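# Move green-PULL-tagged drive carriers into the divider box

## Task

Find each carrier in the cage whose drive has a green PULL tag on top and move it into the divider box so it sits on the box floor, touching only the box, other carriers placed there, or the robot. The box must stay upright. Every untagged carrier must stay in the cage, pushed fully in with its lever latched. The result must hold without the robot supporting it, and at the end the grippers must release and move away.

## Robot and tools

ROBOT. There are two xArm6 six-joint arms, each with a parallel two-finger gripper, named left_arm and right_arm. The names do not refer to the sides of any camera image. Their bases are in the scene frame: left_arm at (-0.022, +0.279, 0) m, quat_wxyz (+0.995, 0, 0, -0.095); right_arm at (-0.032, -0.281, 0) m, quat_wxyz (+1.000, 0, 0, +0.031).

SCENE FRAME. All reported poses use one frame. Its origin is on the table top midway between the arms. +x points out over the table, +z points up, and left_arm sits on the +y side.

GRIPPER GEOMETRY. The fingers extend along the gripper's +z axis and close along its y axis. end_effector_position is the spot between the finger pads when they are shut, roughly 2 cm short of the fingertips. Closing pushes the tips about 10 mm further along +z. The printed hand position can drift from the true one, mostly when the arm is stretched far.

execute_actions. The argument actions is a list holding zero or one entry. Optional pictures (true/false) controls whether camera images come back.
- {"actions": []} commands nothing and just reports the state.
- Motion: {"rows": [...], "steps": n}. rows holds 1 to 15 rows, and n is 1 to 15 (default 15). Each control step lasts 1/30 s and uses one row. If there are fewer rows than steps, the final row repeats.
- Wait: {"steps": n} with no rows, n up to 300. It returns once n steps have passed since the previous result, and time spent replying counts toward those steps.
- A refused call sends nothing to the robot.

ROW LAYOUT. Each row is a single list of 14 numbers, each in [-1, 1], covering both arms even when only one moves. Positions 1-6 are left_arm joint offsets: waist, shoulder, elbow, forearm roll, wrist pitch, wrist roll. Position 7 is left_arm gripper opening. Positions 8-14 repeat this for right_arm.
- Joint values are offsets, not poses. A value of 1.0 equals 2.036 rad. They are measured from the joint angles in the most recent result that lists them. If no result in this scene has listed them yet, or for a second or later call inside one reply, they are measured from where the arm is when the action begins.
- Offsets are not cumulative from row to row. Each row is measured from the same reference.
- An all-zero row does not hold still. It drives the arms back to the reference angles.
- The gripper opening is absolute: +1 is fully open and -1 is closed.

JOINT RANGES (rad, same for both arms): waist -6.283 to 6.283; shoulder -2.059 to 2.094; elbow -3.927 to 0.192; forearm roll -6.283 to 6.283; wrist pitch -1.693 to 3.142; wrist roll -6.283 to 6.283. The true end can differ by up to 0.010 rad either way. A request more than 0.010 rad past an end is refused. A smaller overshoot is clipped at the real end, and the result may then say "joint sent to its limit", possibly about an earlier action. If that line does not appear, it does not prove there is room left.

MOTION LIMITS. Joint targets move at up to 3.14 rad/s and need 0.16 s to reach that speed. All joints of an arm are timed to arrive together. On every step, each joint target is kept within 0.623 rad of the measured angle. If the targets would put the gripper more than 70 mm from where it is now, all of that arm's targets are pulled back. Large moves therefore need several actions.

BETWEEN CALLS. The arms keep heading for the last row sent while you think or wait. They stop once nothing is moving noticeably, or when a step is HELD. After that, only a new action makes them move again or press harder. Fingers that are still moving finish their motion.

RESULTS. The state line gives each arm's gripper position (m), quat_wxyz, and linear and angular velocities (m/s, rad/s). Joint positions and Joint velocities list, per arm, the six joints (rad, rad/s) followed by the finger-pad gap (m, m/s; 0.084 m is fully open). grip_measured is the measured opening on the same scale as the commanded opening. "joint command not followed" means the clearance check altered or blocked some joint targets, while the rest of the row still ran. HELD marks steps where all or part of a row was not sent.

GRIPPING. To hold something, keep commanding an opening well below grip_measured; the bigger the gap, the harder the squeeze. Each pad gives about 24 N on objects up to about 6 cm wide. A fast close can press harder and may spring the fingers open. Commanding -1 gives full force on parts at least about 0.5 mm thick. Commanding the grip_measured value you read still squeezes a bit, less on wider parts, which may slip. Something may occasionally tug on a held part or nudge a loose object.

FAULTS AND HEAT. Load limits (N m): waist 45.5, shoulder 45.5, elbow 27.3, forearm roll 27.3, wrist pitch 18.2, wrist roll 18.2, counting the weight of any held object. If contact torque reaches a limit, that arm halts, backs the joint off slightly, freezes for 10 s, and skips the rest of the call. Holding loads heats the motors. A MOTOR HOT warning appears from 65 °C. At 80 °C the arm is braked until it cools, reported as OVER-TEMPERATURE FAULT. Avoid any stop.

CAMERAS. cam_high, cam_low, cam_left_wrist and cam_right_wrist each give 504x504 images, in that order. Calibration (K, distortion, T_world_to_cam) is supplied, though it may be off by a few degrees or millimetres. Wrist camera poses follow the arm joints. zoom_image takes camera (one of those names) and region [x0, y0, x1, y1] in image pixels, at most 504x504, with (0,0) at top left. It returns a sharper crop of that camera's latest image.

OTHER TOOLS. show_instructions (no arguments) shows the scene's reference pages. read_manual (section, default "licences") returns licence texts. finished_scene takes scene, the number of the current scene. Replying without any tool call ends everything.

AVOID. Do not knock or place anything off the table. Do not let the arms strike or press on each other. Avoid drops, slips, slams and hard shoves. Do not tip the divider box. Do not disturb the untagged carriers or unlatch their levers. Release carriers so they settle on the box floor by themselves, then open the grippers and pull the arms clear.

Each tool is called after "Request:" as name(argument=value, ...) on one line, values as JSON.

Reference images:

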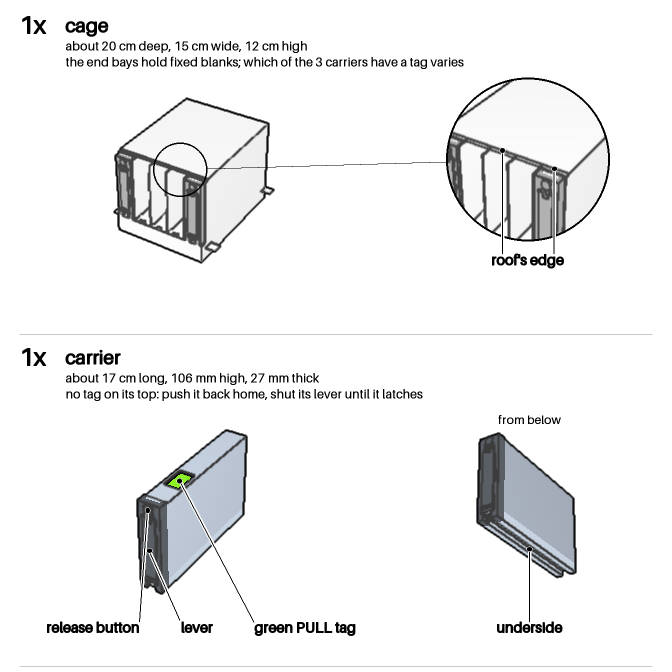

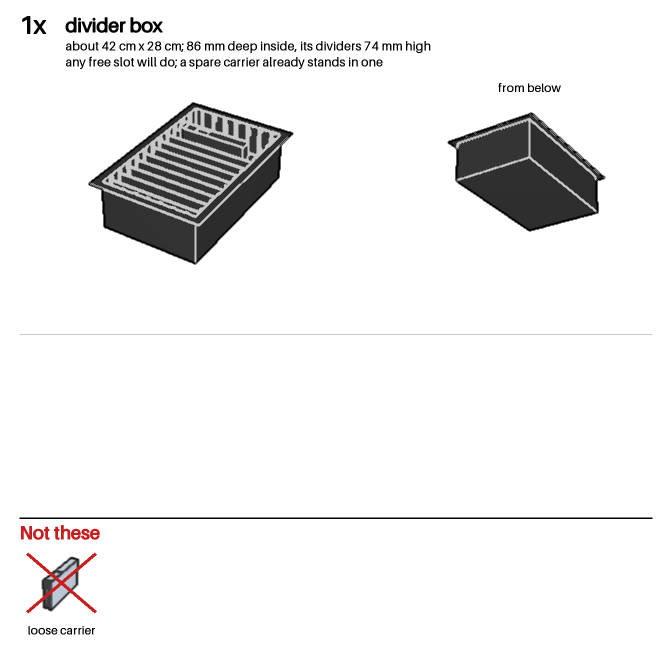

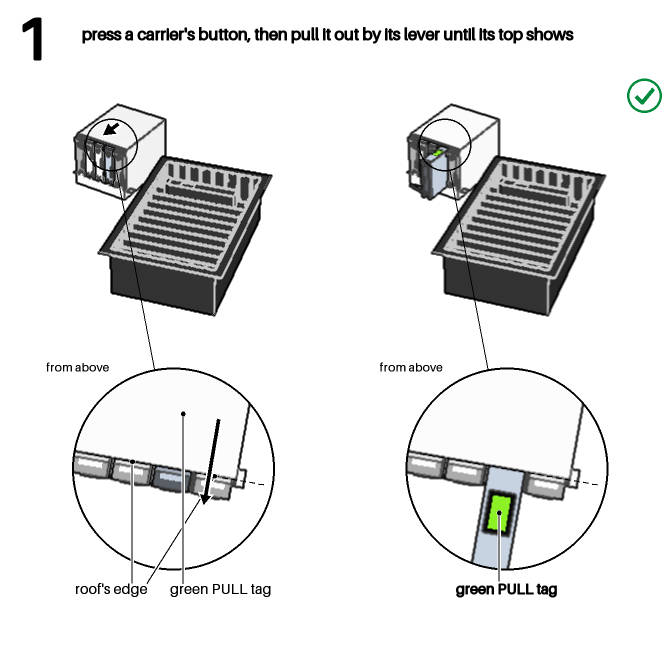

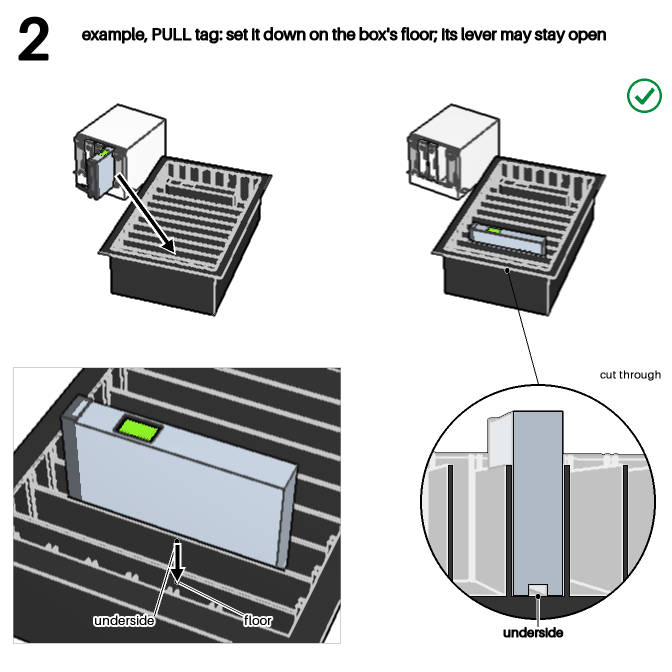

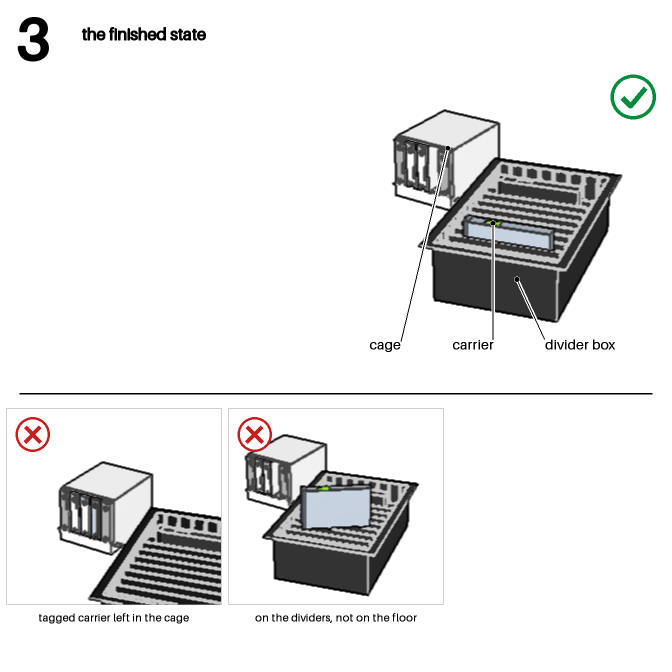

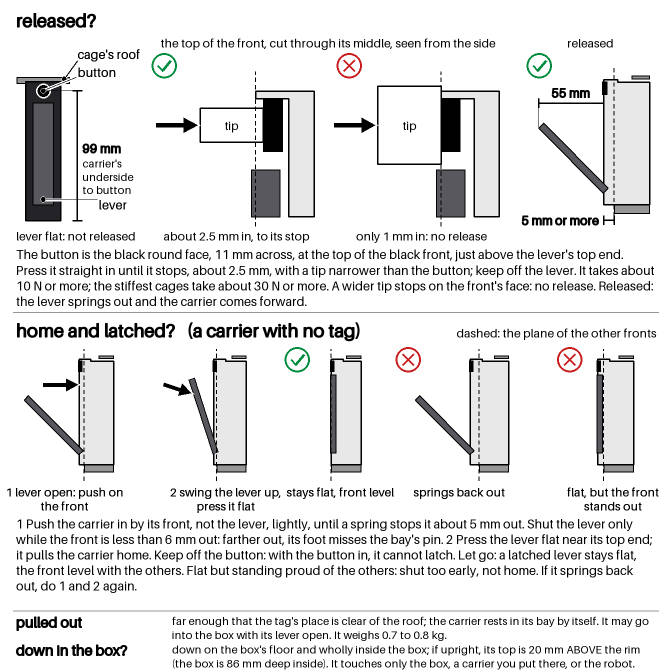

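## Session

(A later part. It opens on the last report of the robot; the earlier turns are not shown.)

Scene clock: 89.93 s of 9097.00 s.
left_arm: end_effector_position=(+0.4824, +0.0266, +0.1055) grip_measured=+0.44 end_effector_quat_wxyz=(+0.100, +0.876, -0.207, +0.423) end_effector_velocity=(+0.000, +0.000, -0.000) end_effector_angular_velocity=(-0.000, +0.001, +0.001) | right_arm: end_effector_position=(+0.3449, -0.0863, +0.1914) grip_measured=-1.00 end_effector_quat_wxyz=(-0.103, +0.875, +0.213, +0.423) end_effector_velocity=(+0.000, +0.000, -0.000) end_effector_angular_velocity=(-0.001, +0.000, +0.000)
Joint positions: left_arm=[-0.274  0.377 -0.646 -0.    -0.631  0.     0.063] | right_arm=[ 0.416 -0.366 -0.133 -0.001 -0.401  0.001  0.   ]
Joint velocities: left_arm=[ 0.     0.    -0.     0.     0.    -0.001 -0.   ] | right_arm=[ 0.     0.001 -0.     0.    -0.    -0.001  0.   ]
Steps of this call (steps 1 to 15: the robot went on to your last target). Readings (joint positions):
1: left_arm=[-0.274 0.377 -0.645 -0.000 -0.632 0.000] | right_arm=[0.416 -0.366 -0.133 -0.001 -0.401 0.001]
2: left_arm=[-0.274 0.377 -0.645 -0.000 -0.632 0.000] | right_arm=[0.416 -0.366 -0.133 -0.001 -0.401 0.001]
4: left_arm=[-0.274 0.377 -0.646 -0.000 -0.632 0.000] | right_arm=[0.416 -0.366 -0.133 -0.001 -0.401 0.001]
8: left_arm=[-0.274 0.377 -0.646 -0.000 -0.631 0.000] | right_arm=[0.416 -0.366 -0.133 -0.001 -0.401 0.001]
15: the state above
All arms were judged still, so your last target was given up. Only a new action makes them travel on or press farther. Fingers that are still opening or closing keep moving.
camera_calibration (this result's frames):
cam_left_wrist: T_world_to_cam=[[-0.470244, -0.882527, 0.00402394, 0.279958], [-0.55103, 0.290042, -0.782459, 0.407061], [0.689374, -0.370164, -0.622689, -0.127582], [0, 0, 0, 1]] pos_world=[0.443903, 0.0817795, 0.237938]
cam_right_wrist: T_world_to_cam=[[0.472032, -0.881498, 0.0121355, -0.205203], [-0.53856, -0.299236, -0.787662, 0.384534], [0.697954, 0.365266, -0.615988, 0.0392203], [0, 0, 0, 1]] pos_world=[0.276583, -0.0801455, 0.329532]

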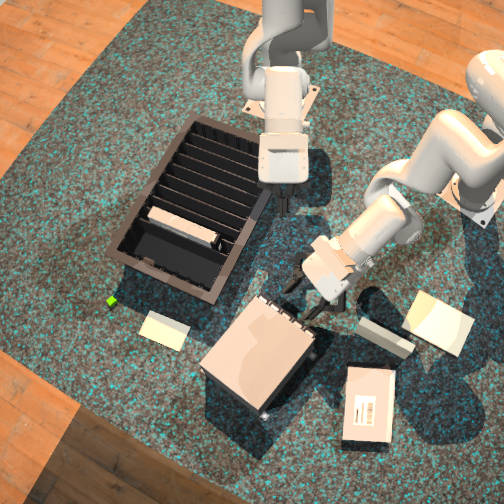

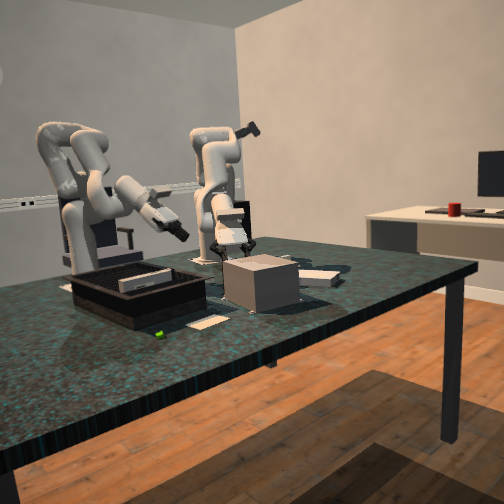

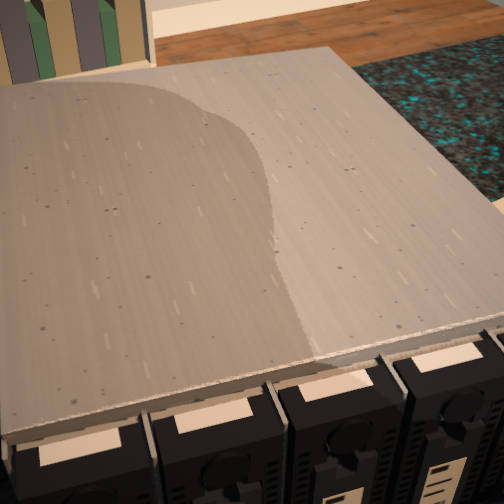

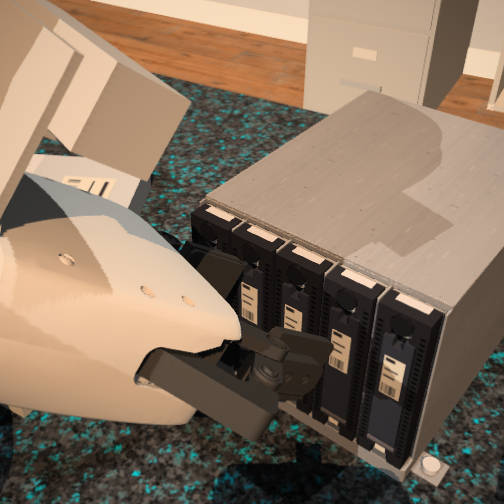

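Request:
execute_actions(actions=[{"rows":[[0,0.0046,-0.0133,0,0.0087,0,0.45,0,0,0,0,0,0,-1]]}])

Request:
zoom_image(camera="cam_right_wrist", region=[170,190,330,350])

Scene clock: 94.90 s of 9097.00 s.
left_arm: end_effector_position=(+0.4890, +0.0233, +0.1067) grip_measured=+0.44 end_effector_quat_wxyz=(+0.100, +0.876, -0.207, +0.423) end_effector_velocity=(+0.001, -0.001, +0.001) end_effector_angular_velocity=(-0.000, -0.001, -0.000) | right_arm: end_effector_position=(+0.3449, -0.0863, +0.1914) grip_measured=-1.00 end_effector_quat_wxyz=(-0.103, +0.875, +0.213, +0.423) end_effector_velocity=(+0.000, -0.000, +0.000) end_effector_angular_velocity=(+0.002, +0.000, -0.002)
Joint positions: left_arm=[-0.275  0.386 -0.672 -0.    -0.614  0.     0.063] | right_arm=[ 0.416 -0.366 -0.133 -0.001 -0.401  0.001  0.   ]
Joint velocities: left_arm=[-0.     0.    -0.003  0.     0.002  0.     0.   ] | right_arm=[-0.     0.    -0.     0.001 -0.     0.001  0.   ]
Steps of this call (steps 1 to 90: nothing new was sent; then 1.47 s passed at rest; steps 91 to 105: all 15 steps of this action). Readings (joint positions):
91: left_arm=[-0.274 0.377 -0.646 -0.000 -0.631 0.000] | right_arm=[0.416 -0.366 -0.133 -0.001 -0.401 0.001]
92: left_arm=[-0.274 0.378 -0.648 -0.000 -0.630 0.000] | right_arm=[0.416 -0.366 -0.133 -0.001 -0.401 0.001]
94: left_arm=[-0.274 0.382 -0.659 -0.000 -0.623 0.000] | right_arm=[0.416 -0.366 -0.133 -0.001 -0.401 0.001]
98: left_arm=[-0.274 0.385 -0.670 -0.000 -0.616 0.000] | right_arm=[0.416 -0.366 -0.133 -0.001 -0.401 0.001]
105: the state above
camera_calibration (this result's frames):
cam_left_wrist: T_world_to_cam=[[-0.470279, -0.882508, 0.0040834, 0.280104], [-0.551543, 0.290293, -0.782004, 0.412787], [0.68894, -0.370012, -0.623259, -0.132292], [0, 0, 0, 1]] pos_world=[0.450538, 0.0784153, 0.239205]
cam_right_wrist: T_world_to_cam=[[0.472032, -0.881498, 0.0121356, -0.205203], [-0.53856, -0.299236, -0.787662, 0.384534], [0.697954, 0.365266, -0.615988, 0.0392202], [0, 0, 0, 1]] pos_world=[0.276583, -0.0801455, 0.329532]

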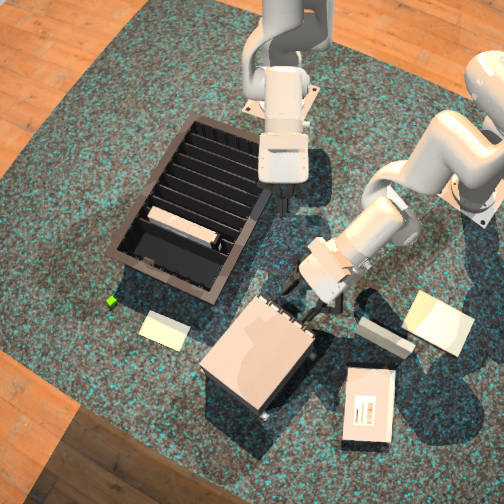

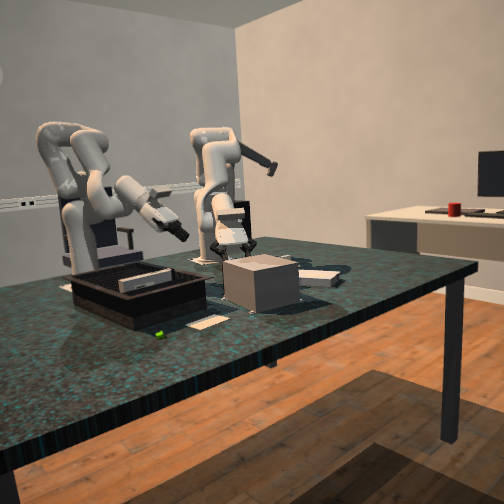

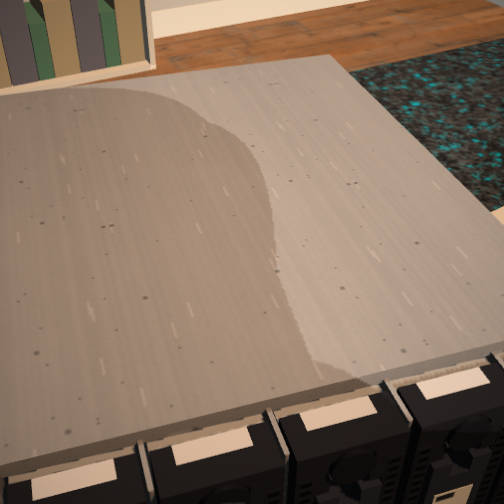

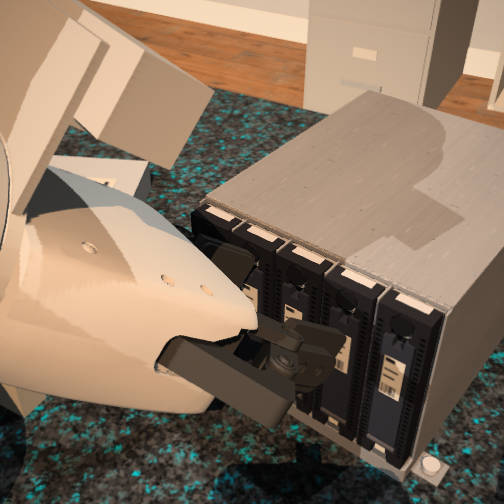

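Region (170, 190, 330, 350) of cam_right_wrist's 504x504 image, scaled by 3.150, with more detail than that image has.

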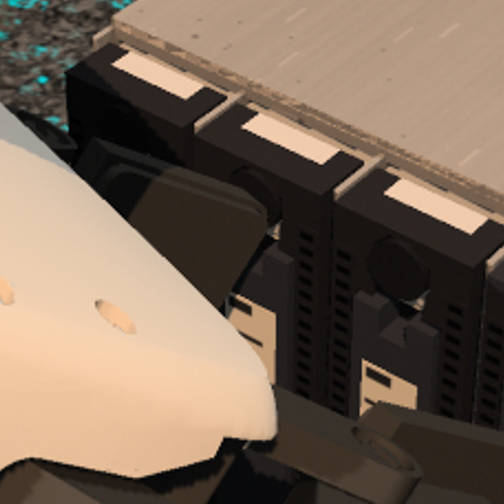

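Push 5 mm, slightly leftward.

Request:
execute_actions(actions=[{"rows":[[0.001,0.0046,-0.0088,0,0.0042,0,0.45,0,0,0,0,0,0,-1]]}])

Request:
zoom_image(camera="cam_right_wrist", region=[170,190,330,350])

Scene clock: 103.10 s of 9097.00 s.
left_arm: end_effector_position=(+0.4935, +0.0219, +0.1068) grip_measured=+0.45 end_effector_quat_wxyz=(+0.100, +0.876, -0.207, +0.423) end_effector_velocity=(+0.001, +0.000, -0.000) end_effector_angular_velocity=(-0.001, +0.001, +0.002) | right_arm: end_effector_position=(+0.3449, -0.0863, +0.1914) grip_measured=-1.00 end_effector_quat_wxyz=(-0.103, +0.875, +0.213, +0.423) end_effector_velocity=(+0.000, -0.000, +0.001) end_effector_angular_velocity=(+0.001, -0.002, -0.001)
Joint positions: left_arm=[-0.273  0.395 -0.689  0.    -0.606  0.     0.063] | right_arm=[ 0.416 -0.366 -0.133 -0.001 -0.401  0.001  0.   ]
Joint velocities: left_arm=[ 0.001  0.001 -0.001 -0.     0.001 -0.001 -0.   ] | right_arm=[-0.002 -0.002 -0.    -0.001  0.     0.     0.   ]
Steps of this call (steps 1 to 15: the robot went on to your last target; steps 16 to 90: nothing new was sent; then 4.70 s passed at rest; steps 91 to 105: all 15 steps of this action). Readings (joint positions):
91: left_arm=[-0.274 0.386 -0.673 -0.000 -0.614 0.000] | right_arm=[0.416 -0.366 -0.133 -0.001 -0.401 0.001]
92: left_arm=[-0.274 0.387 -0.674 -0.000 -0.613 0.000] | right_arm=[0.416 -0.366 -0.133 -0.001 -0.401 0.001]
94: left_arm=[-0.273 0.391 -0.681 -0.000 -0.610 0.000] | right_arm=[0.416 -0.366 -0.133 -0.001 -0.401 0.001]
98: left_arm=[-0.273 0.394 -0.687 0.000 -0.607 0.000] | right_arm=[0.416 -0.366 -0.133 -0.001 -0.401 0.001]
105: the state above
camera_calibration (this result's frames):
cam_left_wrist: T_world_to_cam=[[-0.469298, -0.883031, 0.00399915, 0.280503], [-0.551818, 0.28973, -0.782019, 0.415858], [0.689388, -0.369207, -0.623242, -0.136152], [0, 0, 0, 1]] pos_world=[0.454979, 0.0769384, 0.239231]
cam_right_wrist: T_world_to_cam=[[0.472032, -0.881498, 0.0121355, -0.205203], [-0.53856, -0.299236, -0.787662, 0.384534], [0.697954, 0.365266, -0.615988, 0.0392202], [0, 0, 0, 1]] pos_world=[0.276583, -0.0801455, 0.329532]

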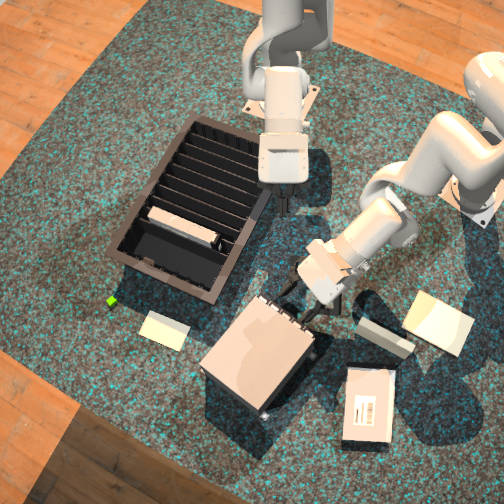

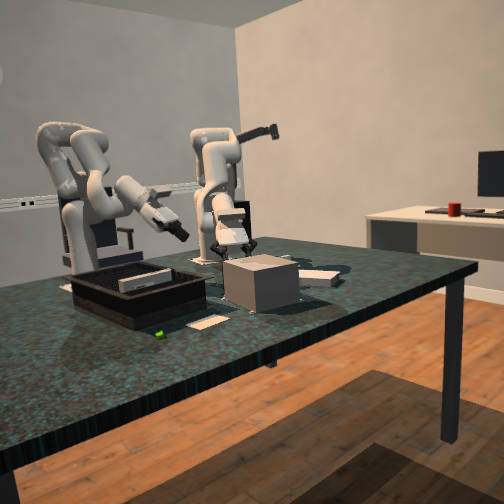

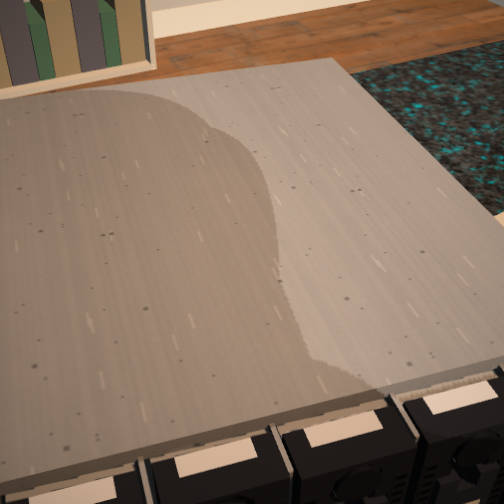

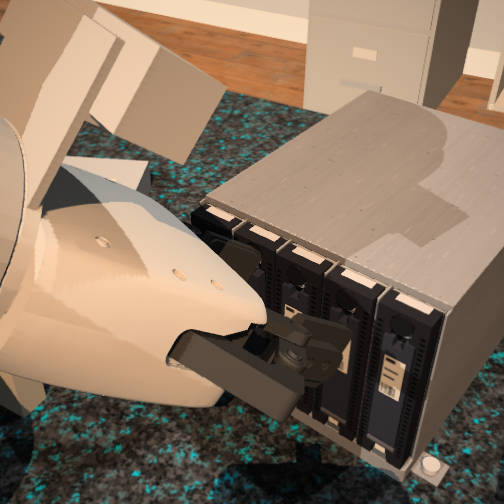

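Region (170, 190, 330, 350) of cam_right_wrist's 504x504 image, scaled by 3.150, with more detail than that image has.

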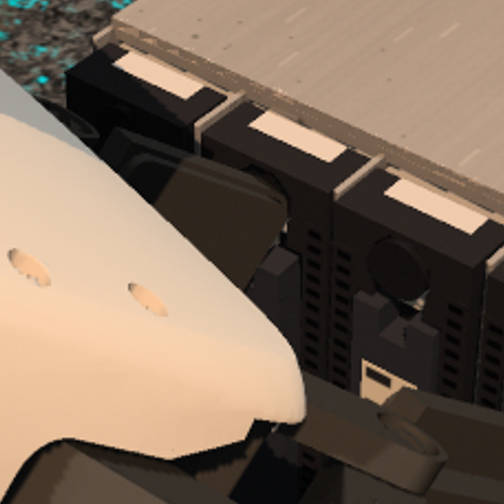

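Request:
execute_actions(actions=[{"rows":[[0,-0.011,0.021,0,-0.01,0,0.45,0,0,0,0,0,0,-1],[0,-0.011,0.021,0,-0.01,0,0.45,0,0,0,0,0,0,-1],[0,-0.011,0.021,0,-0.01,0,0.45,0,0,0,0,0,0,-1],[0,-0.011,0.021,0,-0.01,0,0.45,0,0,0,0,0,0,-1],[0,-0.054,0.03,0,0.024,0,0.45,0,0,0,0,0,0,-1],[0,-0.054,0.03,0,0.024,0,0.45,0,0,0,0,0,0,-1],[0,-0.054,0.03,0,0.024,0,0.45,0,0,0,0,0,0,-1],[0,-0.054,0.03,0,0.024,0,0.45,0,0,0,0,0,0,-1],[0,-0.054,0.03,0,0.024,0,0.45,0,0,0,0,0,0,-1],[0,-0.054,0.03,0,0.024,0,0.45,0,0,0,0,0,0,-1],[-0.0467,-0.054,0.03,0,0.024,0,0.45,0,0,0,0,0,0,-1]]}], pictures=false)

Request:
execute_actions(actions=[{"steps":20}], pictures=false)

Request:
execute_actions(actions=[{"rows":[[0,0.0613,-0.044,0,-0.0173,0,0.45,-0.04,0,0,0,0,0,-1]]}], pictures=false)

Request:
execute_actions(actions=[{"steps":12}])

Request:
zoom_image(camera="cam_right_wrist", region=[150,190,350,390])

Scene clock: 121.37 s of 9097.00 s.
left_arm: end_effector_position=(+0.4694, +0.0017, +0.1316) grip_measured=+0.44 end_effector_quat_wxyz=(+0.111, +0.870, -0.229, +0.422) end_effector_velocity=(-0.176, -0.279, -0.012) end_effector_angular_velocity=(+0.034, +0.041, -0.598) | right_arm: end_effector_position=(+0.3449, -0.0863, +0.1914) grip_measured=-1.00 end_effector_quat_wxyz=(-0.103, +0.875, +0.213, +0.423) end_effector_velocity=(+0.000, -0.000, +0.001) end_effector_angular_velocity=(+0.001, -0.002, +0.000)
Joint positions: left_arm=[-0.324  0.289 -0.631 -0.    -0.56   0.     0.063] | right_arm=[ 0.416 -0.366 -0.133 -0.001 -0.401  0.001  0.   ]
Joint velocities: left_arm=[-0.574 -0.026  0.04   0.025  0.038  0.001 -0.   ] | right_arm=[-0.    -0.002 -0.     0.001 -0.    -0.001  0.   ]
Steps of this call (steps 1 to 15: the robot went on to your last target; steps 16 to 90: nothing new was sent; then 14.77 s passed at rest; steps 91 to 105: all 15 steps of this action). Readings (joint positions):
91: left_arm=[-0.272 0.396 -0.690 -0.000 -0.605 0.000] | right_arm=[0.416 -0.366 -0.133 -0.001 -0.401 0.001]
92: left_arm=[-0.272 0.394 -0.687 -0.000 -0.607 0.000] | right_arm=[0.416 -0.366 -0.133 -0.001 -0.401 0.001]
94: left_arm=[-0.272 0.386 -0.673 -0.000 -0.614 0.000] | right_arm=[0.416 -0.366 -0.133 -0.001 -0.401 0.001]
98: left_arm=[-0.272 0.345 -0.646 -0.000 -0.596 0.000] | right_arm=[0.416 -0.366 -0.133 -0.001 -0.401 0.001]
105: the state above

Scene clock: 122.03 s of 9097.00 s.
left_arm: end_effector_position=(+0.4559, -0.0191, +0.1315) grip_measured=+0.44 end_effector_quat_wxyz=(+0.120, +0.866, -0.248, +0.418) end_effector_velocity=(-0.000, -0.001, +0.001) end_effector_angular_velocity=(+0.000, -0.002, -0.002) | right_arm: end_effector_position=(+0.3449, -0.0863, +0.1914) grip_measured=-1.00 end_effector_quat_wxyz=(-0.103, +0.875, +0.213, +0.423) end_effector_velocity=(-0.000, -0.000, -0.000) end_effector_angular_velocity=(+0.001, +0.001, -0.001)
Joint positions: left_arm=[-0.368  0.285 -0.628  0.    -0.557  0.     0.063] | right_arm=[ 0.416 -0.366 -0.133 -0.001 -0.401  0.001  0.   ]
Joint velocities: left_arm=[-0.001 -0.001 -0.     0.    -0.     0.002 -0.   ] | right_arm=[0.    0.    0.001 0.    0.    0.001 0.   ]
Steps of this call (steps 1 to 20: the robot went on to your last target). Readings (joint positions):
1: left_arm=[-0.341 0.288 -0.630 0.001 -0.559 0.000] | right_arm=[0.416 -0.366 -0.133 -0.001 -0.401 0.001]
2: left_arm=[-0.351 0.287 -0.629 0.001 -0.558 0.000] | right_arm=[0.416 -0.366 -0.133 -0.001 -0.401 0.001]
4: left_arm=[-0.361 0.286 -0.628 0.001 -0.557 0.000] | right_arm=[0.416 -0.366 -0.133 -0.001 -0.401 0.001]
8: left_arm=[-0.366 0.286 -0.628 0.000 -0.557 0.000] | right_arm=[0.416 -0.366 -0.133 -0.001 -0.401 0.001]
20: the state above

Scene clock: 122.53 s of 9097.00 s.
left_arm: end_effector_position=(+0.4732, -0.0299, +0.1073) grip_measured=+0.44 end_effector_quat_wxyz=(+0.120, +0.866, -0.248, +0.418) end_effector_velocity=(+0.002, -0.001, -0.002) end_effector_angular_velocity=(-0.001, -0.002, -0.000) | right_arm: end_effector_position=(+0.3593, -0.1172, +0.1914) grip_measured=-1.00 end_effector_quat_wxyz=(-0.086, +0.883, +0.177, +0.426) end_effector_velocity=(+0.001, -0.003, -0.000) end_effector_angular_velocity=(+0.002, +0.001, -0.009)
Joint positions: left_arm=[-0.368  0.408 -0.717  0.    -0.592  0.     0.063] | right_arm=[ 0.335 -0.366 -0.133 -0.001 -0.401  0.001  0.   ]
Joint velocities: left_arm=[-0.     0.011 -0.009 -0.    -0.004  0.    -0.   ] | right_arm=[-0.007 -0.001  0.001  0.001 -0.     0.002  0.   ]
Steps of this call (steps 1 to 15: all 15 steps of this action). Readings (joint positions):
1: left_arm=[-0.368 0.285 -0.628 0.000 -0.557 0.000] | right_arm=[0.416 -0.366 -0.133 -0.001 -0.401 0.001]
2: left_arm=[-0.368 0.288 -0.630 0.000 -0.558 0.000] | right_arm=[0.413 -0.366 -0.133 -0.001 -0.401 0.001]
4: left_arm=[-0.368 0.321 -0.656 0.000 -0.569 0.000] | right_arm=[0.385 -0.366 -0.133 -0.001 -0.401 0.001]
8: left_arm=[-0.368 0.394 -0.704 0.000 -0.586 0.000] | right_arm=[0.344 -0.366 -0.133 -0.001 -0.401 0.001]
15: the state above

Scene clock: 122.93 s of 9097.00 s.
left_arm: end_effector_position=(+0.4733, -0.0299, +0.1068) grip_measured=+0.44 end_effector_quat_wxyz=(+0.120, +0.866, -0.248, +0.418) end_effector_velocity=(-0.000, -0.000, -0.001) end_effector_angular_velocity=(+0.000, +0.001, -0.000) | right_arm: end_effector_position=(+0.3595, -0.1175, +0.1914) grip_measured=-1.00 end_effector_quat_wxyz=(-0.086, +0.883, +0.177, +0.427) end_effector_velocity=(-0.000, +0.000, -0.001) end_effector_angular_velocity=(-0.001, +0.001, +0.000)
Joint positions: left_arm=[-0.368  0.41  -0.717  0.    -0.592  0.     0.063] | right_arm=[ 0.334 -0.366 -0.133 -0.001 -0.401  0.001  0.   ]
Joint velocities: left_arm=[-0.001  0.001 -0.     0.     0.    -0.001  0.   ] | right_arm=[ 0.     0.002 -0.     0.    -0.    -0.     0.   ]
Steps of this call (steps 1 to 12: the robot went on to your last target). Readings (joint positions):
1: left_arm=[-0.368 0.409 -0.717 0.000 -0.592 0.000] | right_arm=[0.335 -0.366 -0.133 -0.001 -0.401 0.001]
2: left_arm=[-0.368 0.409 -0.717 0.000 -0.592 0.000] | right_arm=[0.335 -0.366 -0.133 -0.001 -0.401 0.001]
4: left_arm=[-0.368 0.409 -0.717 0.000 -0.592 0.000] | right_arm=[0.335 -0.366 -0.133 -0.001 -0.401 0.001]
8: left_arm=[-0.368 0.410 -0.717 0.000 -0.592 0.000] | right_arm=[0.334 -0.366 -0.133 -0.001 -0.401 0.001]
12: the state above
camera_calibration (this result's frames):
cam_left_wrist: T_world_to_cam=[[-0.550839, -0.834602, 0.00400028, 0.265346], [-0.521854, 0.340677, -0.782054, 0.407115], [0.651341, -0.432874, -0.623198, -0.125247], [0, 0, 0, 1]] pos_world=[0.440196, 0.0285477, 0.23927]
cam_right_wrist: T_world_to_cam=[[0.398828, -0.916945, 0.0121386, -0.217522], [-0.561097, -0.254478, -0.787662, 0.396402], [0.725332, 0.307331, -0.615988, 0.0238013], [0, 0, 0, 1]] pos_world=[0.29191, -0.105895, 0.329532]

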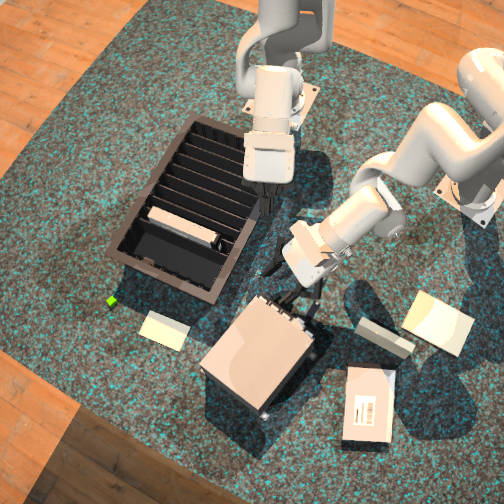

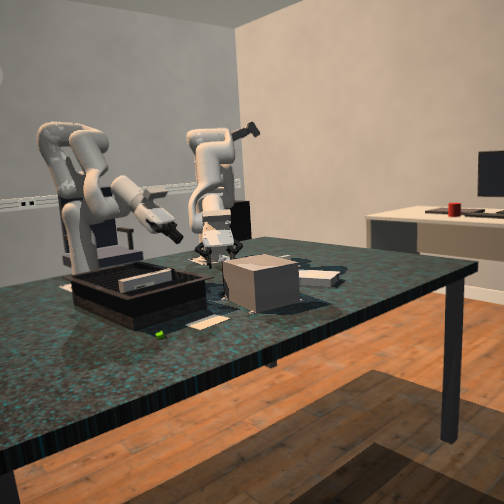

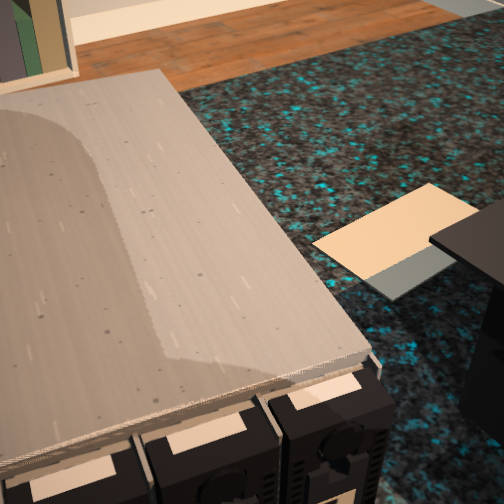

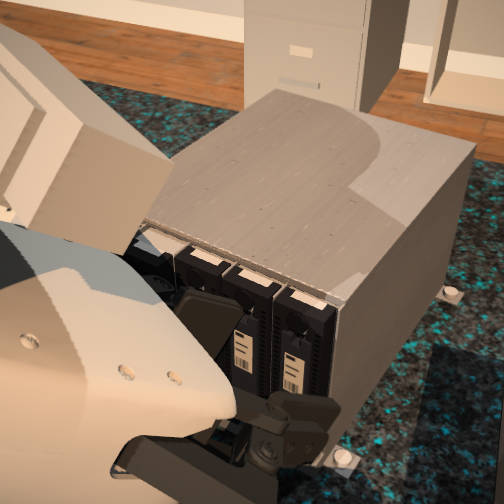

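Region (150, 190, 350, 390) of cam_right_wrist's 504x504 image, scaled by 2.520, with more detail than that image has.

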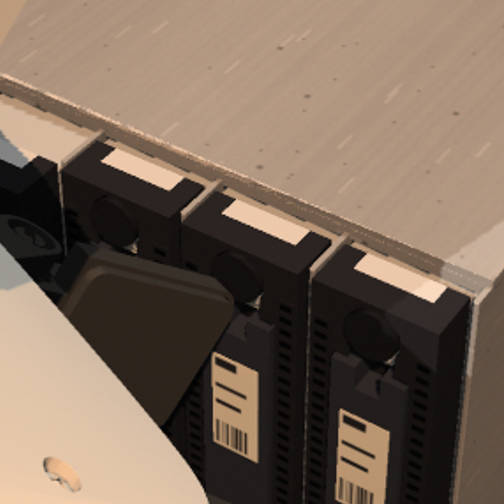

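Request:
execute_actions(actions=[{"rows":[[0.0015,0.0058,-0.0138,0,0.008,0,0.45,0,0,0,0,0,0,-1]]}])

Request:
zoom_image(camera="cam_right_wrist", region=[150,190,350,390])

Scene clock: 126.30 s of 9097.00 s.
left_arm: end_effector_position=(+0.4799, -0.0325, +0.1069) grip_measured=+0.44 end_effector_quat_wxyz=(+0.119, +0.866, -0.247, +0.417) end_effector_velocity=(+0.001, -0.001, -0.000) end_effector_angular_velocity=(+0.001, +0.001, -0.001) | right_arm: end_effector_position=(+0.3595, -0.1175, +0.1914) grip_measured=-1.00 end_effector_quat_wxyz=(-0.086, +0.883, +0.177, +0.427) end_effector_velocity=(-0.000, +0.000, -0.000) end_effector_angular_velocity=(+0.000, +0.001, +0.000)
Joint positions: left_arm=[-0.366  0.422 -0.743  0.001 -0.576  0.     0.063] | right_arm=[ 0.334 -0.366 -0.133 -0.001 -0.401  0.001  0.   ]
Joint velocities: left_arm=[-0.     0.002 -0.003  0.     0.002  0.001  0.   ] | right_arm=[ 0.001  0.001 -0.    -0.    -0.     0.001  0.   ]
Steps of this call (steps 1 to 15: the robot went on to your last target; steps 16 to 86: nothing new was sent; steps 87 to 101: all 15 steps of this action). Readings (joint positions):
87: left_arm=[-0.368 0.410 -0.718 0.000 -0.592 0.000] | right_arm=[0.334 -0.366 -0.133 -0.001 -0.401 0.001]
88: left_arm=[-0.368 0.411 -0.720 0.000 -0.590 0.000] | right_arm=[0.334 -0.366 -0.133 -0.001 -0.401 0.001]
90: left_arm=[-0.367 0.416 -0.731 0.000 -0.584 0.000] | right_arm=[0.334 -0.366 -0.133 -0.001 -0.401 0.001]
94: left_arm=[-0.366 0.420 -0.740 0.000 -0.578 0.000] | right_arm=[0.334 -0.366 -0.133 -0.001 -0.401 0.001]
101: the state above
camera_calibration (this result's frames):
cam_left_wrist: T_world_to_cam=[[-0.549027, -0.835795, 0.00407226, 0.265935], [-0.52411, 0.34048, -0.780629, 0.412358], [0.651059, -0.430721, -0.624981, -0.130162], [0, 0, 0, 1]] pos_world=[0.446869, 0.0258036, 0.239466]
cam_right_wrist: T_world_to_cam=[[0.398828, -0.916946, 0.0121386, -0.217522], [-0.561097, -0.254477, -0.787662, 0.396402], [0.725332, 0.30733, -0.615988, 0.0238012], [0, 0, 0, 1]] pos_world=[0.29191, -0.105895, 0.329532]

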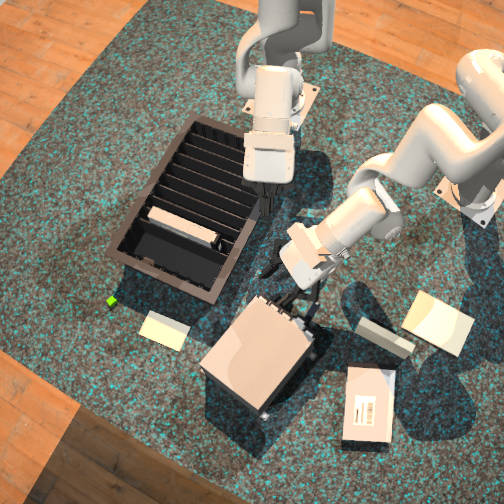

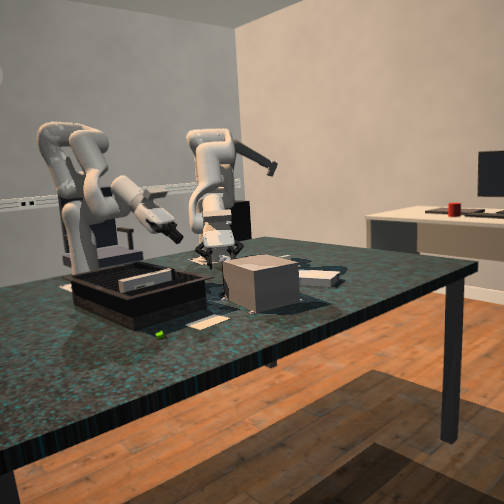

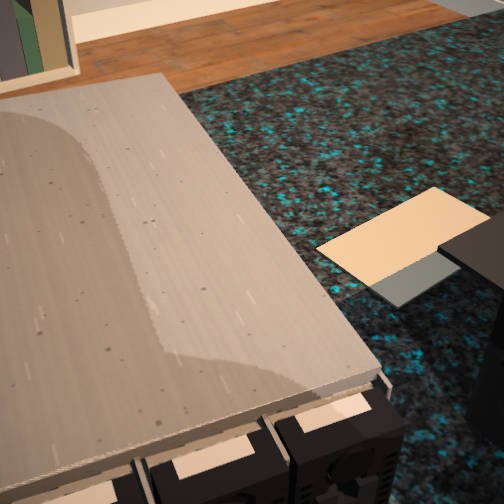

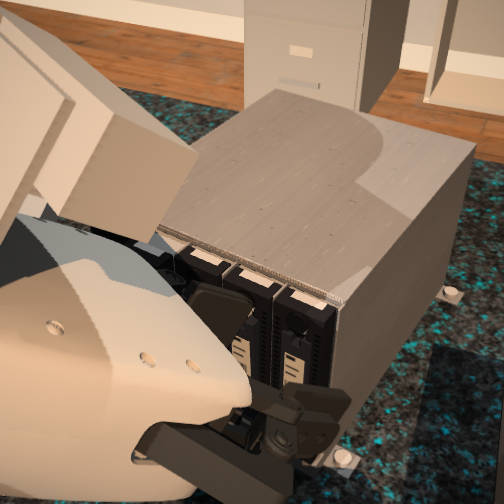

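Region (150, 190, 350, 390) of cam_right_wrist's 504x504 image, scaled by 2.520, with more detail than that image has.

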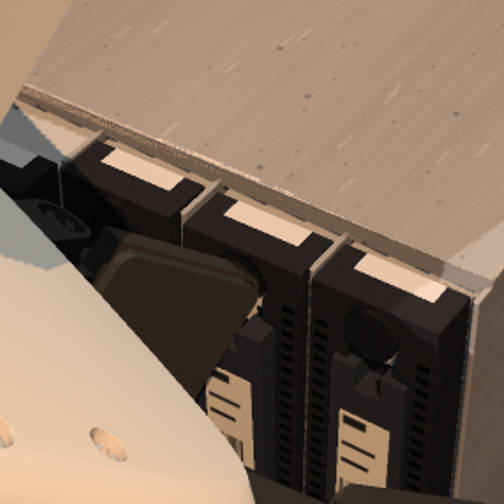

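Request:
execute_actions(actions=[{"rows":[[0,-0.011,0.021,0,-0.01,0,0.45,0,0,0,0,0,0,-1],[0,-0.011,0.021,0,-0.01,0,0.45,0,0,0,0,0,0,-1],[0,-0.011,0.021,0,-0.01,0,0.45,0,0,0,0,0,0,-1],[0,-0.011,0.021,0,-0.01,0,0.45,0,0,0,0,0,0,-1],[0,-0.011,0.021,0,-0.01,0,0.45,0,0,0,0,0,0,-1],[0,-0.207,0.03,0,0.1,0,0.45,0,0,0,0,0,0,-1]]}], pictures=false)

Request:
execute_actions(actions=[{"steps":25}], pictures=false)

Request:
execute_actions(actions=[{"rows":[[0.064,0,-0.317,0,0.6976,-0.116,0,0,0,0,0,0,0,-1]]}], pictures=false)

Request:
execute_actions(actions=[{"steps":50}], pictures=false)

Request:
execute_actions(actions=[{"rows":[[0,0.1375,0,0,0,0,0,0,0,0,0,0,0,-1]]}], pictures=false)

Request:
execute_actions(actions=[{"steps":20}])

Scene clock: 139.90 s of 9097.00 s.
left_arm: end_effector_position=(+0.4817, -0.0328, +0.2095) grip_measured=+0.44 end_effector_quat_wxyz=(+0.131, +0.845, -0.241, +0.460) end_effector_velocity=(-0.020, +0.009, +0.360) end_effector_angular_velocity=(-0.150, -0.243, -0.006) | right_arm: end_effector_position=(+0.3595, -0.1175, +0.1914) grip_measured=-1.00 end_effector_quat_wxyz=(-0.086, +0.883, +0.177, +0.427) end_effector_velocity=(+0.000, -0.000, +0.001) end_effector_angular_velocity=(-0.000, -0.001, +0.000)
Joint positions: left_arm=[-0.365  0.168 -0.698  0.    -0.467  0.     0.063] | right_arm=[ 0.334 -0.366 -0.133 -0.001 -0.401  0.001  0.   ]
Joint velocities: left_arm=[-0.005 -0.923  0.111  0.002  0.527 -0.001 -0.   ] | right_arm=[-0.    -0.001 -0.     0.001 -0.    -0.001  0.   ]
Steps of this call (steps 1 to 15: the robot went on to your last target; steps 16 to 90: nothing new was sent; then 10.10 s passed at rest; steps 91 to 105: all 15 steps of this action). Readings (joint positions):
91: left_arm=[-0.365 0.422 -0.745 0.000 -0.576 0.000] | right_arm=[0.334 -0.366 -0.133 -0.001 -0.401 0.001]
92: left_arm=[-0.365 0.420 -0.743 0.000 -0.577 0.000] | right_arm=[0.334 -0.366 -0.133 -0.001 -0.401 0.001]
94: left_arm=[-0.365 0.411 -0.726 0.001 -0.585 0.000] | right_arm=[0.334 -0.366 -0.133 -0.001 -0.401 0.001]
98: left_arm=[-0.365 0.386 -0.709 0.000 -0.584 0.000] | right_arm=[0.334 -0.366 -0.133 -0.001 -0.401 0.001]
105: the state above

Scene clock: 140.73 s of 9097.00 s.
left_arm: end_effector_position=(+0.4754, -0.0297, +0.2762) grip_measured=+0.44 end_effector_quat_wxyz=(+0.138, +0.831, -0.237, +0.484) end_effector_velocity=(+0.000, -0.000, +0.001) end_effector_angular_velocity=(-0.001, -0.002, +0.000) | right_arm: end_effector_position=(+0.3595, -0.1175, +0.1914) grip_measured=-1.00 end_effector_quat_wxyz=(-0.086, +0.883, +0.177, +0.427) end_effector_velocity=(-0.000, +0.000, +0.001) end_effector_angular_velocity=(+0.002, -0.002, -0.000)
Joint positions: left_arm=[-0.366  0.    -0.682  0.001 -0.372  0.     0.063] | right_arm=[ 0.334 -0.366 -0.133 -0.001 -0.401  0.001  0.   ]
Joint velocities: left_arm=[ 0.    -0.001 -0.001 -0.     0.     0.     0.   ] | right_arm=[ 0.001 -0.003  0.001  0.001 -0.     0.     0.   ]
Steps of this call (steps 1 to 25: the robot went on to your last target). Readings (joint positions):
1: left_arm=[-0.365 0.137 -0.695 0.000 -0.449 0.000] | right_arm=[0.334 -0.366 -0.133 -0.001 -0.401 0.001]
2: left_arm=[-0.365 0.105 -0.692 0.000 -0.431 0.000] | right_arm=[0.334 -0.366 -0.133 -0.001 -0.401 0.001]
4: left_arm=[-0.365 0.051 -0.689 0.000 -0.403 0.000] | right_arm=[0.334 -0.366 -0.133 -0.001 -0.401 0.001]
8: left_arm=[-0.366 0.010 -0.684 0.001 -0.379 0.000] | right_arm=[0.334 -0.366 -0.133 -0.001 -0.401 0.001]
25: the state above

Scene clock: 141.23 s of 9097.00 s.
left_arm: end_effector_position=(+0.5516, -0.0080, +0.3820) grip_measured=-0.01 end_effector_quat_wxyz=(+0.136, +0.889, -0.134, +0.417) end_effector_velocity=(+0.056, +0.157, +0.153) end_effector_angular_velocity=(+0.217, +1.229, +0.536) | right_arm: end_effector_position=(+0.3595, -0.1175, +0.1914) grip_measured=-1.00 end_effector_quat_wxyz=(-0.086, +0.883, +0.177, +0.427) end_effector_velocity=(+0.000, -0.000, +0.000) end_effector_angular_velocity=(+0.001, -0.001, -0.001)
Joint positions: left_arm=[-0.274  0.001 -1.134  0.001  0.225 -0.165  0.044] | right_arm=[ 0.334 -0.366 -0.133 -0.001 -0.401  0.001  0.   ]
Joint velocities: left_arm=[ 0.258 -0.014 -1.284 -0.001  2.494 -0.451 -0.   ] | right_arm=[-0.    -0.001  0.     0.001  0.    -0.     0.   ]
Steps of this call (steps 1 to 15: all 15 steps of this action). Readings (joint positions):
1: left_arm=[-0.366 0.000 -0.682 0.001 -0.372 0.000] | right_arm=[0.334 -0.366 -0.133 -0.001 -0.401 0.001]
2: left_arm=[-0.365 0.001 -0.685 0.001 -0.368 -0.001] | right_arm=[0.334 -0.366 -0.133 -0.001 -0.401 0.001]
4: left_arm=[-0.358 0.002 -0.719 0.001 -0.327 -0.017] | right_arm=[0.334 -0.366 -0.133 -0.001 -0.401 0.001]
8: left_arm=[-0.328 0.000 -0.866 0.001 -0.184 -0.067] | right_arm=[0.334 -0.366 -0.133 -0.001 -0.401 0.001]
15: the state above

Scene clock: 142.90 s of 9097.00 s.
left_arm: end_effector_position=(+0.4761, +0.0538, +0.3232) grip_measured=-0.01 end_effector_quat_wxyz=(+0.045, +0.986, -0.094, +0.132) end_effector_velocity=(+0.000, -0.000, +0.001) end_effector_angular_velocity=(-0.000, -0.001, +0.000) | right_arm: end_effector_position=(+0.3595, -0.1175, +0.1914) grip_measured=-1.00 end_effector_quat_wxyz=(-0.086, +0.883, +0.177, +0.427) end_effector_velocity=(-0.000, -0.000, -0.001) end_effector_angular_velocity=(+0.001, +0.002, -0.002)
Joint positions: left_arm=[-0.235  0.    -1.328  0.001  1.048 -0.236  0.044] | right_arm=[ 0.334 -0.366 -0.133 -0.001 -0.401  0.001  0.   ]
Joint velocities: left_arm=[-0.    -0.    -0.001 -0.     0.    -0.    -0.   ] | right_arm=[-0.001  0.001  0.     0.     0.     0.002  0.   ]
Steps of this call (steps 1 to 45: the robot went on to your last target; steps 46 to 50: nothing new was sent). Readings (joint positions):
1: left_arm=[-0.266 -0.000 -1.176 0.000 0.311 -0.180] | right_arm=[0.334 -0.366 -0.133 -0.001 -0.401 0.001]
2: left_arm=[-0.259 -0.001 -1.213 0.000 0.399 -0.193] | right_arm=[0.334 -0.366 -0.133 -0.001 -0.401 0.001]
4: left_arm=[-0.247 -0.002 -1.268 0.000 0.576 -0.212] | right_arm=[0.334 -0.366 -0.133 -0.001 -0.401 0.001]
8: left_arm=[-0.239 0.001 -1.305 0.001 0.866 -0.229] | right_arm=[0.334 -0.366 -0.133 -0.001 -0.401 0.001]
50: the state above
All arms were judged still, so your last target was given up. Only a new action makes them travel on or press farther. Fingers that are still opening or closing keep moving.

Scene clock: 143.40 s of 9097.00 s.
left_arm: end_effector_position=(+0.4704, +0.0564, +0.1752) grip_measured=-0.01 end_effector_quat_wxyz=(+0.001, +0.996, -0.095, +0.003) end_effector_velocity=(-0.015, +0.007, -0.102) end_effector_angular_velocity=(+0.078, +0.172, +0.002) | right_arm: end_effector_position=(+0.3595, -0.1175, +0.1914) grip_measured=-1.00 end_effector_quat_wxyz=(-0.086, +0.883, +0.177, +0.427) end_effector_velocity=(+0.000, +0.000, +0.000) end_effector_angular_velocity=(-0.000, -0.000, +0.001)
Joint positions: left_arm=[-0.235  0.267 -1.323  0.001  1.049 -0.236  0.044] | right_arm=[ 0.334 -0.366 -0.133 -0.001 -0.401  0.001  0.   ]
Joint velocities: left_arm=[-0.     0.191 -0.003 -0.     0.001 -0.002  0.   ] | right_arm=[ 0.     0.    -0.001 -0.001  0.     0.     0.   ]
Steps of this call (steps 1 to 15: all 15 steps of this action). Readings (joint positions):
1: left_arm=[-0.235 0.001 -1.328 0.001 1.048 -0.236] | right_arm=[0.334 -0.366 -0.133 -0.001 -0.401 0.001]
2: left_arm=[-0.235 0.003 -1.328 0.001 1.048 -0.236] | right_arm=[0.334 -0.366 -0.133 -0.001 -0.401 0.001]
4: left_arm=[-0.235 0.033 -1.335 0.001 1.047 -0.236] | right_arm=[0.334 -0.366 -0.133 -0.001 -0.401 0.001]
8: left_arm=[-0.235 0.137 -1.324 0.001 1.049 -0.236] | right_arm=[0.334 -0.366 -0.133 -0.001 -0.401 0.001]
15: the state above

Scene clock: 144.07 s of 9097.00 s.
left_arm: end_effector_position=(+0.4709, +0.0561, +0.1701) grip_measured=-0.01 end_effector_quat_wxyz=(-0.000, +0.996, -0.095, -0.000) end_effector_velocity=(-0.000, +0.000, -0.001) end_effector_angular_velocity=(+0.001, +0.002, +0.000) | right_arm: end_effector_position=(+0.3595, -0.1175, +0.1914) grip_measured=-1.00 end_effector_quat_wxyz=(-0.086, +0.883, +0.177, +0.427) end_effector_velocity=(-0.000, +0.000, -0.001) end_effector_angular_velocity=(-0.001, +0.002, +0.000)
Joint positions: left_arm=[-0.235  0.28  -1.328  0.001  1.048 -0.236  0.044] | right_arm=[ 0.334 -0.366 -0.133 -0.001 -0.401  0.001  0.   ]
Joint velocities: left_arm=[ 0.     0.001  0.001 -0.     0.     0.    -0.   ] | right_arm=[ 0.     0.002 -0.     0.    -0.    -0.     0.   ]
Steps of this call (steps 1 to 20: the robot went on to your last target). Readings (joint positions):
1: left_arm=[-0.235 0.272 -1.324 0.001 1.049 -0.236] | right_arm=[0.334 -0.366 -0.133 -0.001 -0.401 0.001]
2: left_arm=[-0.235 0.274 -1.326 0.001 1.048 -0.236] | right_arm=[0.334 -0.366 -0.133 -0.001 -0.401 0.001]
4: left_arm=[-0.235 0.276 -1.329 0.001 1.048 -0.236] | right_arm=[0.334 -0.366 -0.133 -0.001 -0.401 0.001]
8: left_arm=[-0.235 0.278 -1.329 0.001 1.048 -0.236] | right_arm=[0.334 -0.366 -0.133 -0.001 -0.401 0.001]
20: the state above
camera_calibration (this result's frames):
cam_left_wrist: T_world_to_cam=[[-0.200375, -0.979481, 0.021616, 0.175706], [-0.979699, 0.200466, 0.00207533, 0.516131], [-0.00636602, -0.0207613, -0.999764, 0.303627], [0, 0, 0, 1]] pos_world=[0.542793, 0.0749376, 0.298686]
cam_right_wrist: T_world_to_cam=[[0.398827, -0.916946, 0.0121385, -0.217522], [-0.561097, -0.254477, -0.787662, 0.396402], [0.725332, 0.30733, -0.615988, 0.0238012], [0, 0, 0, 1]] pos_world=[0.29191, -0.105895, 0.329532]

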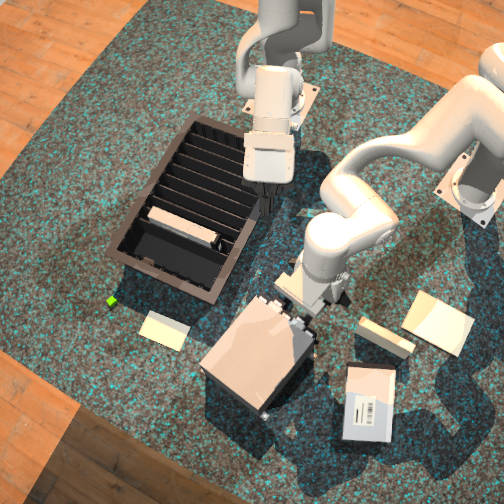

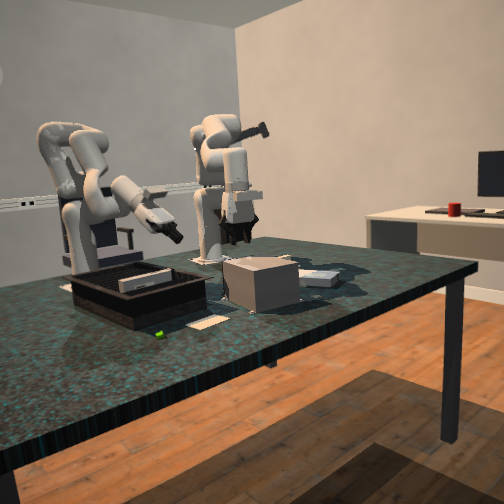

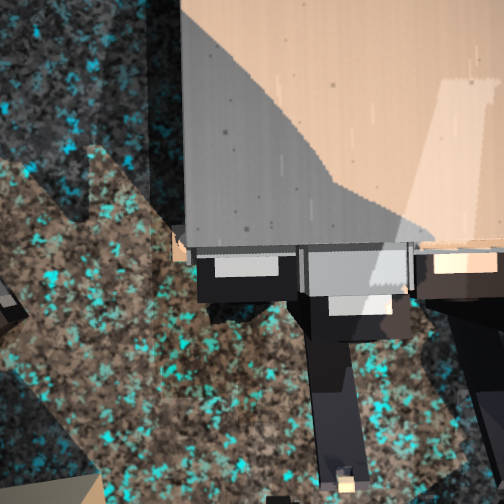

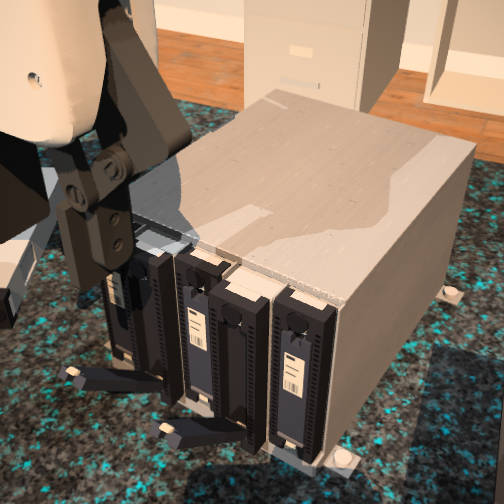

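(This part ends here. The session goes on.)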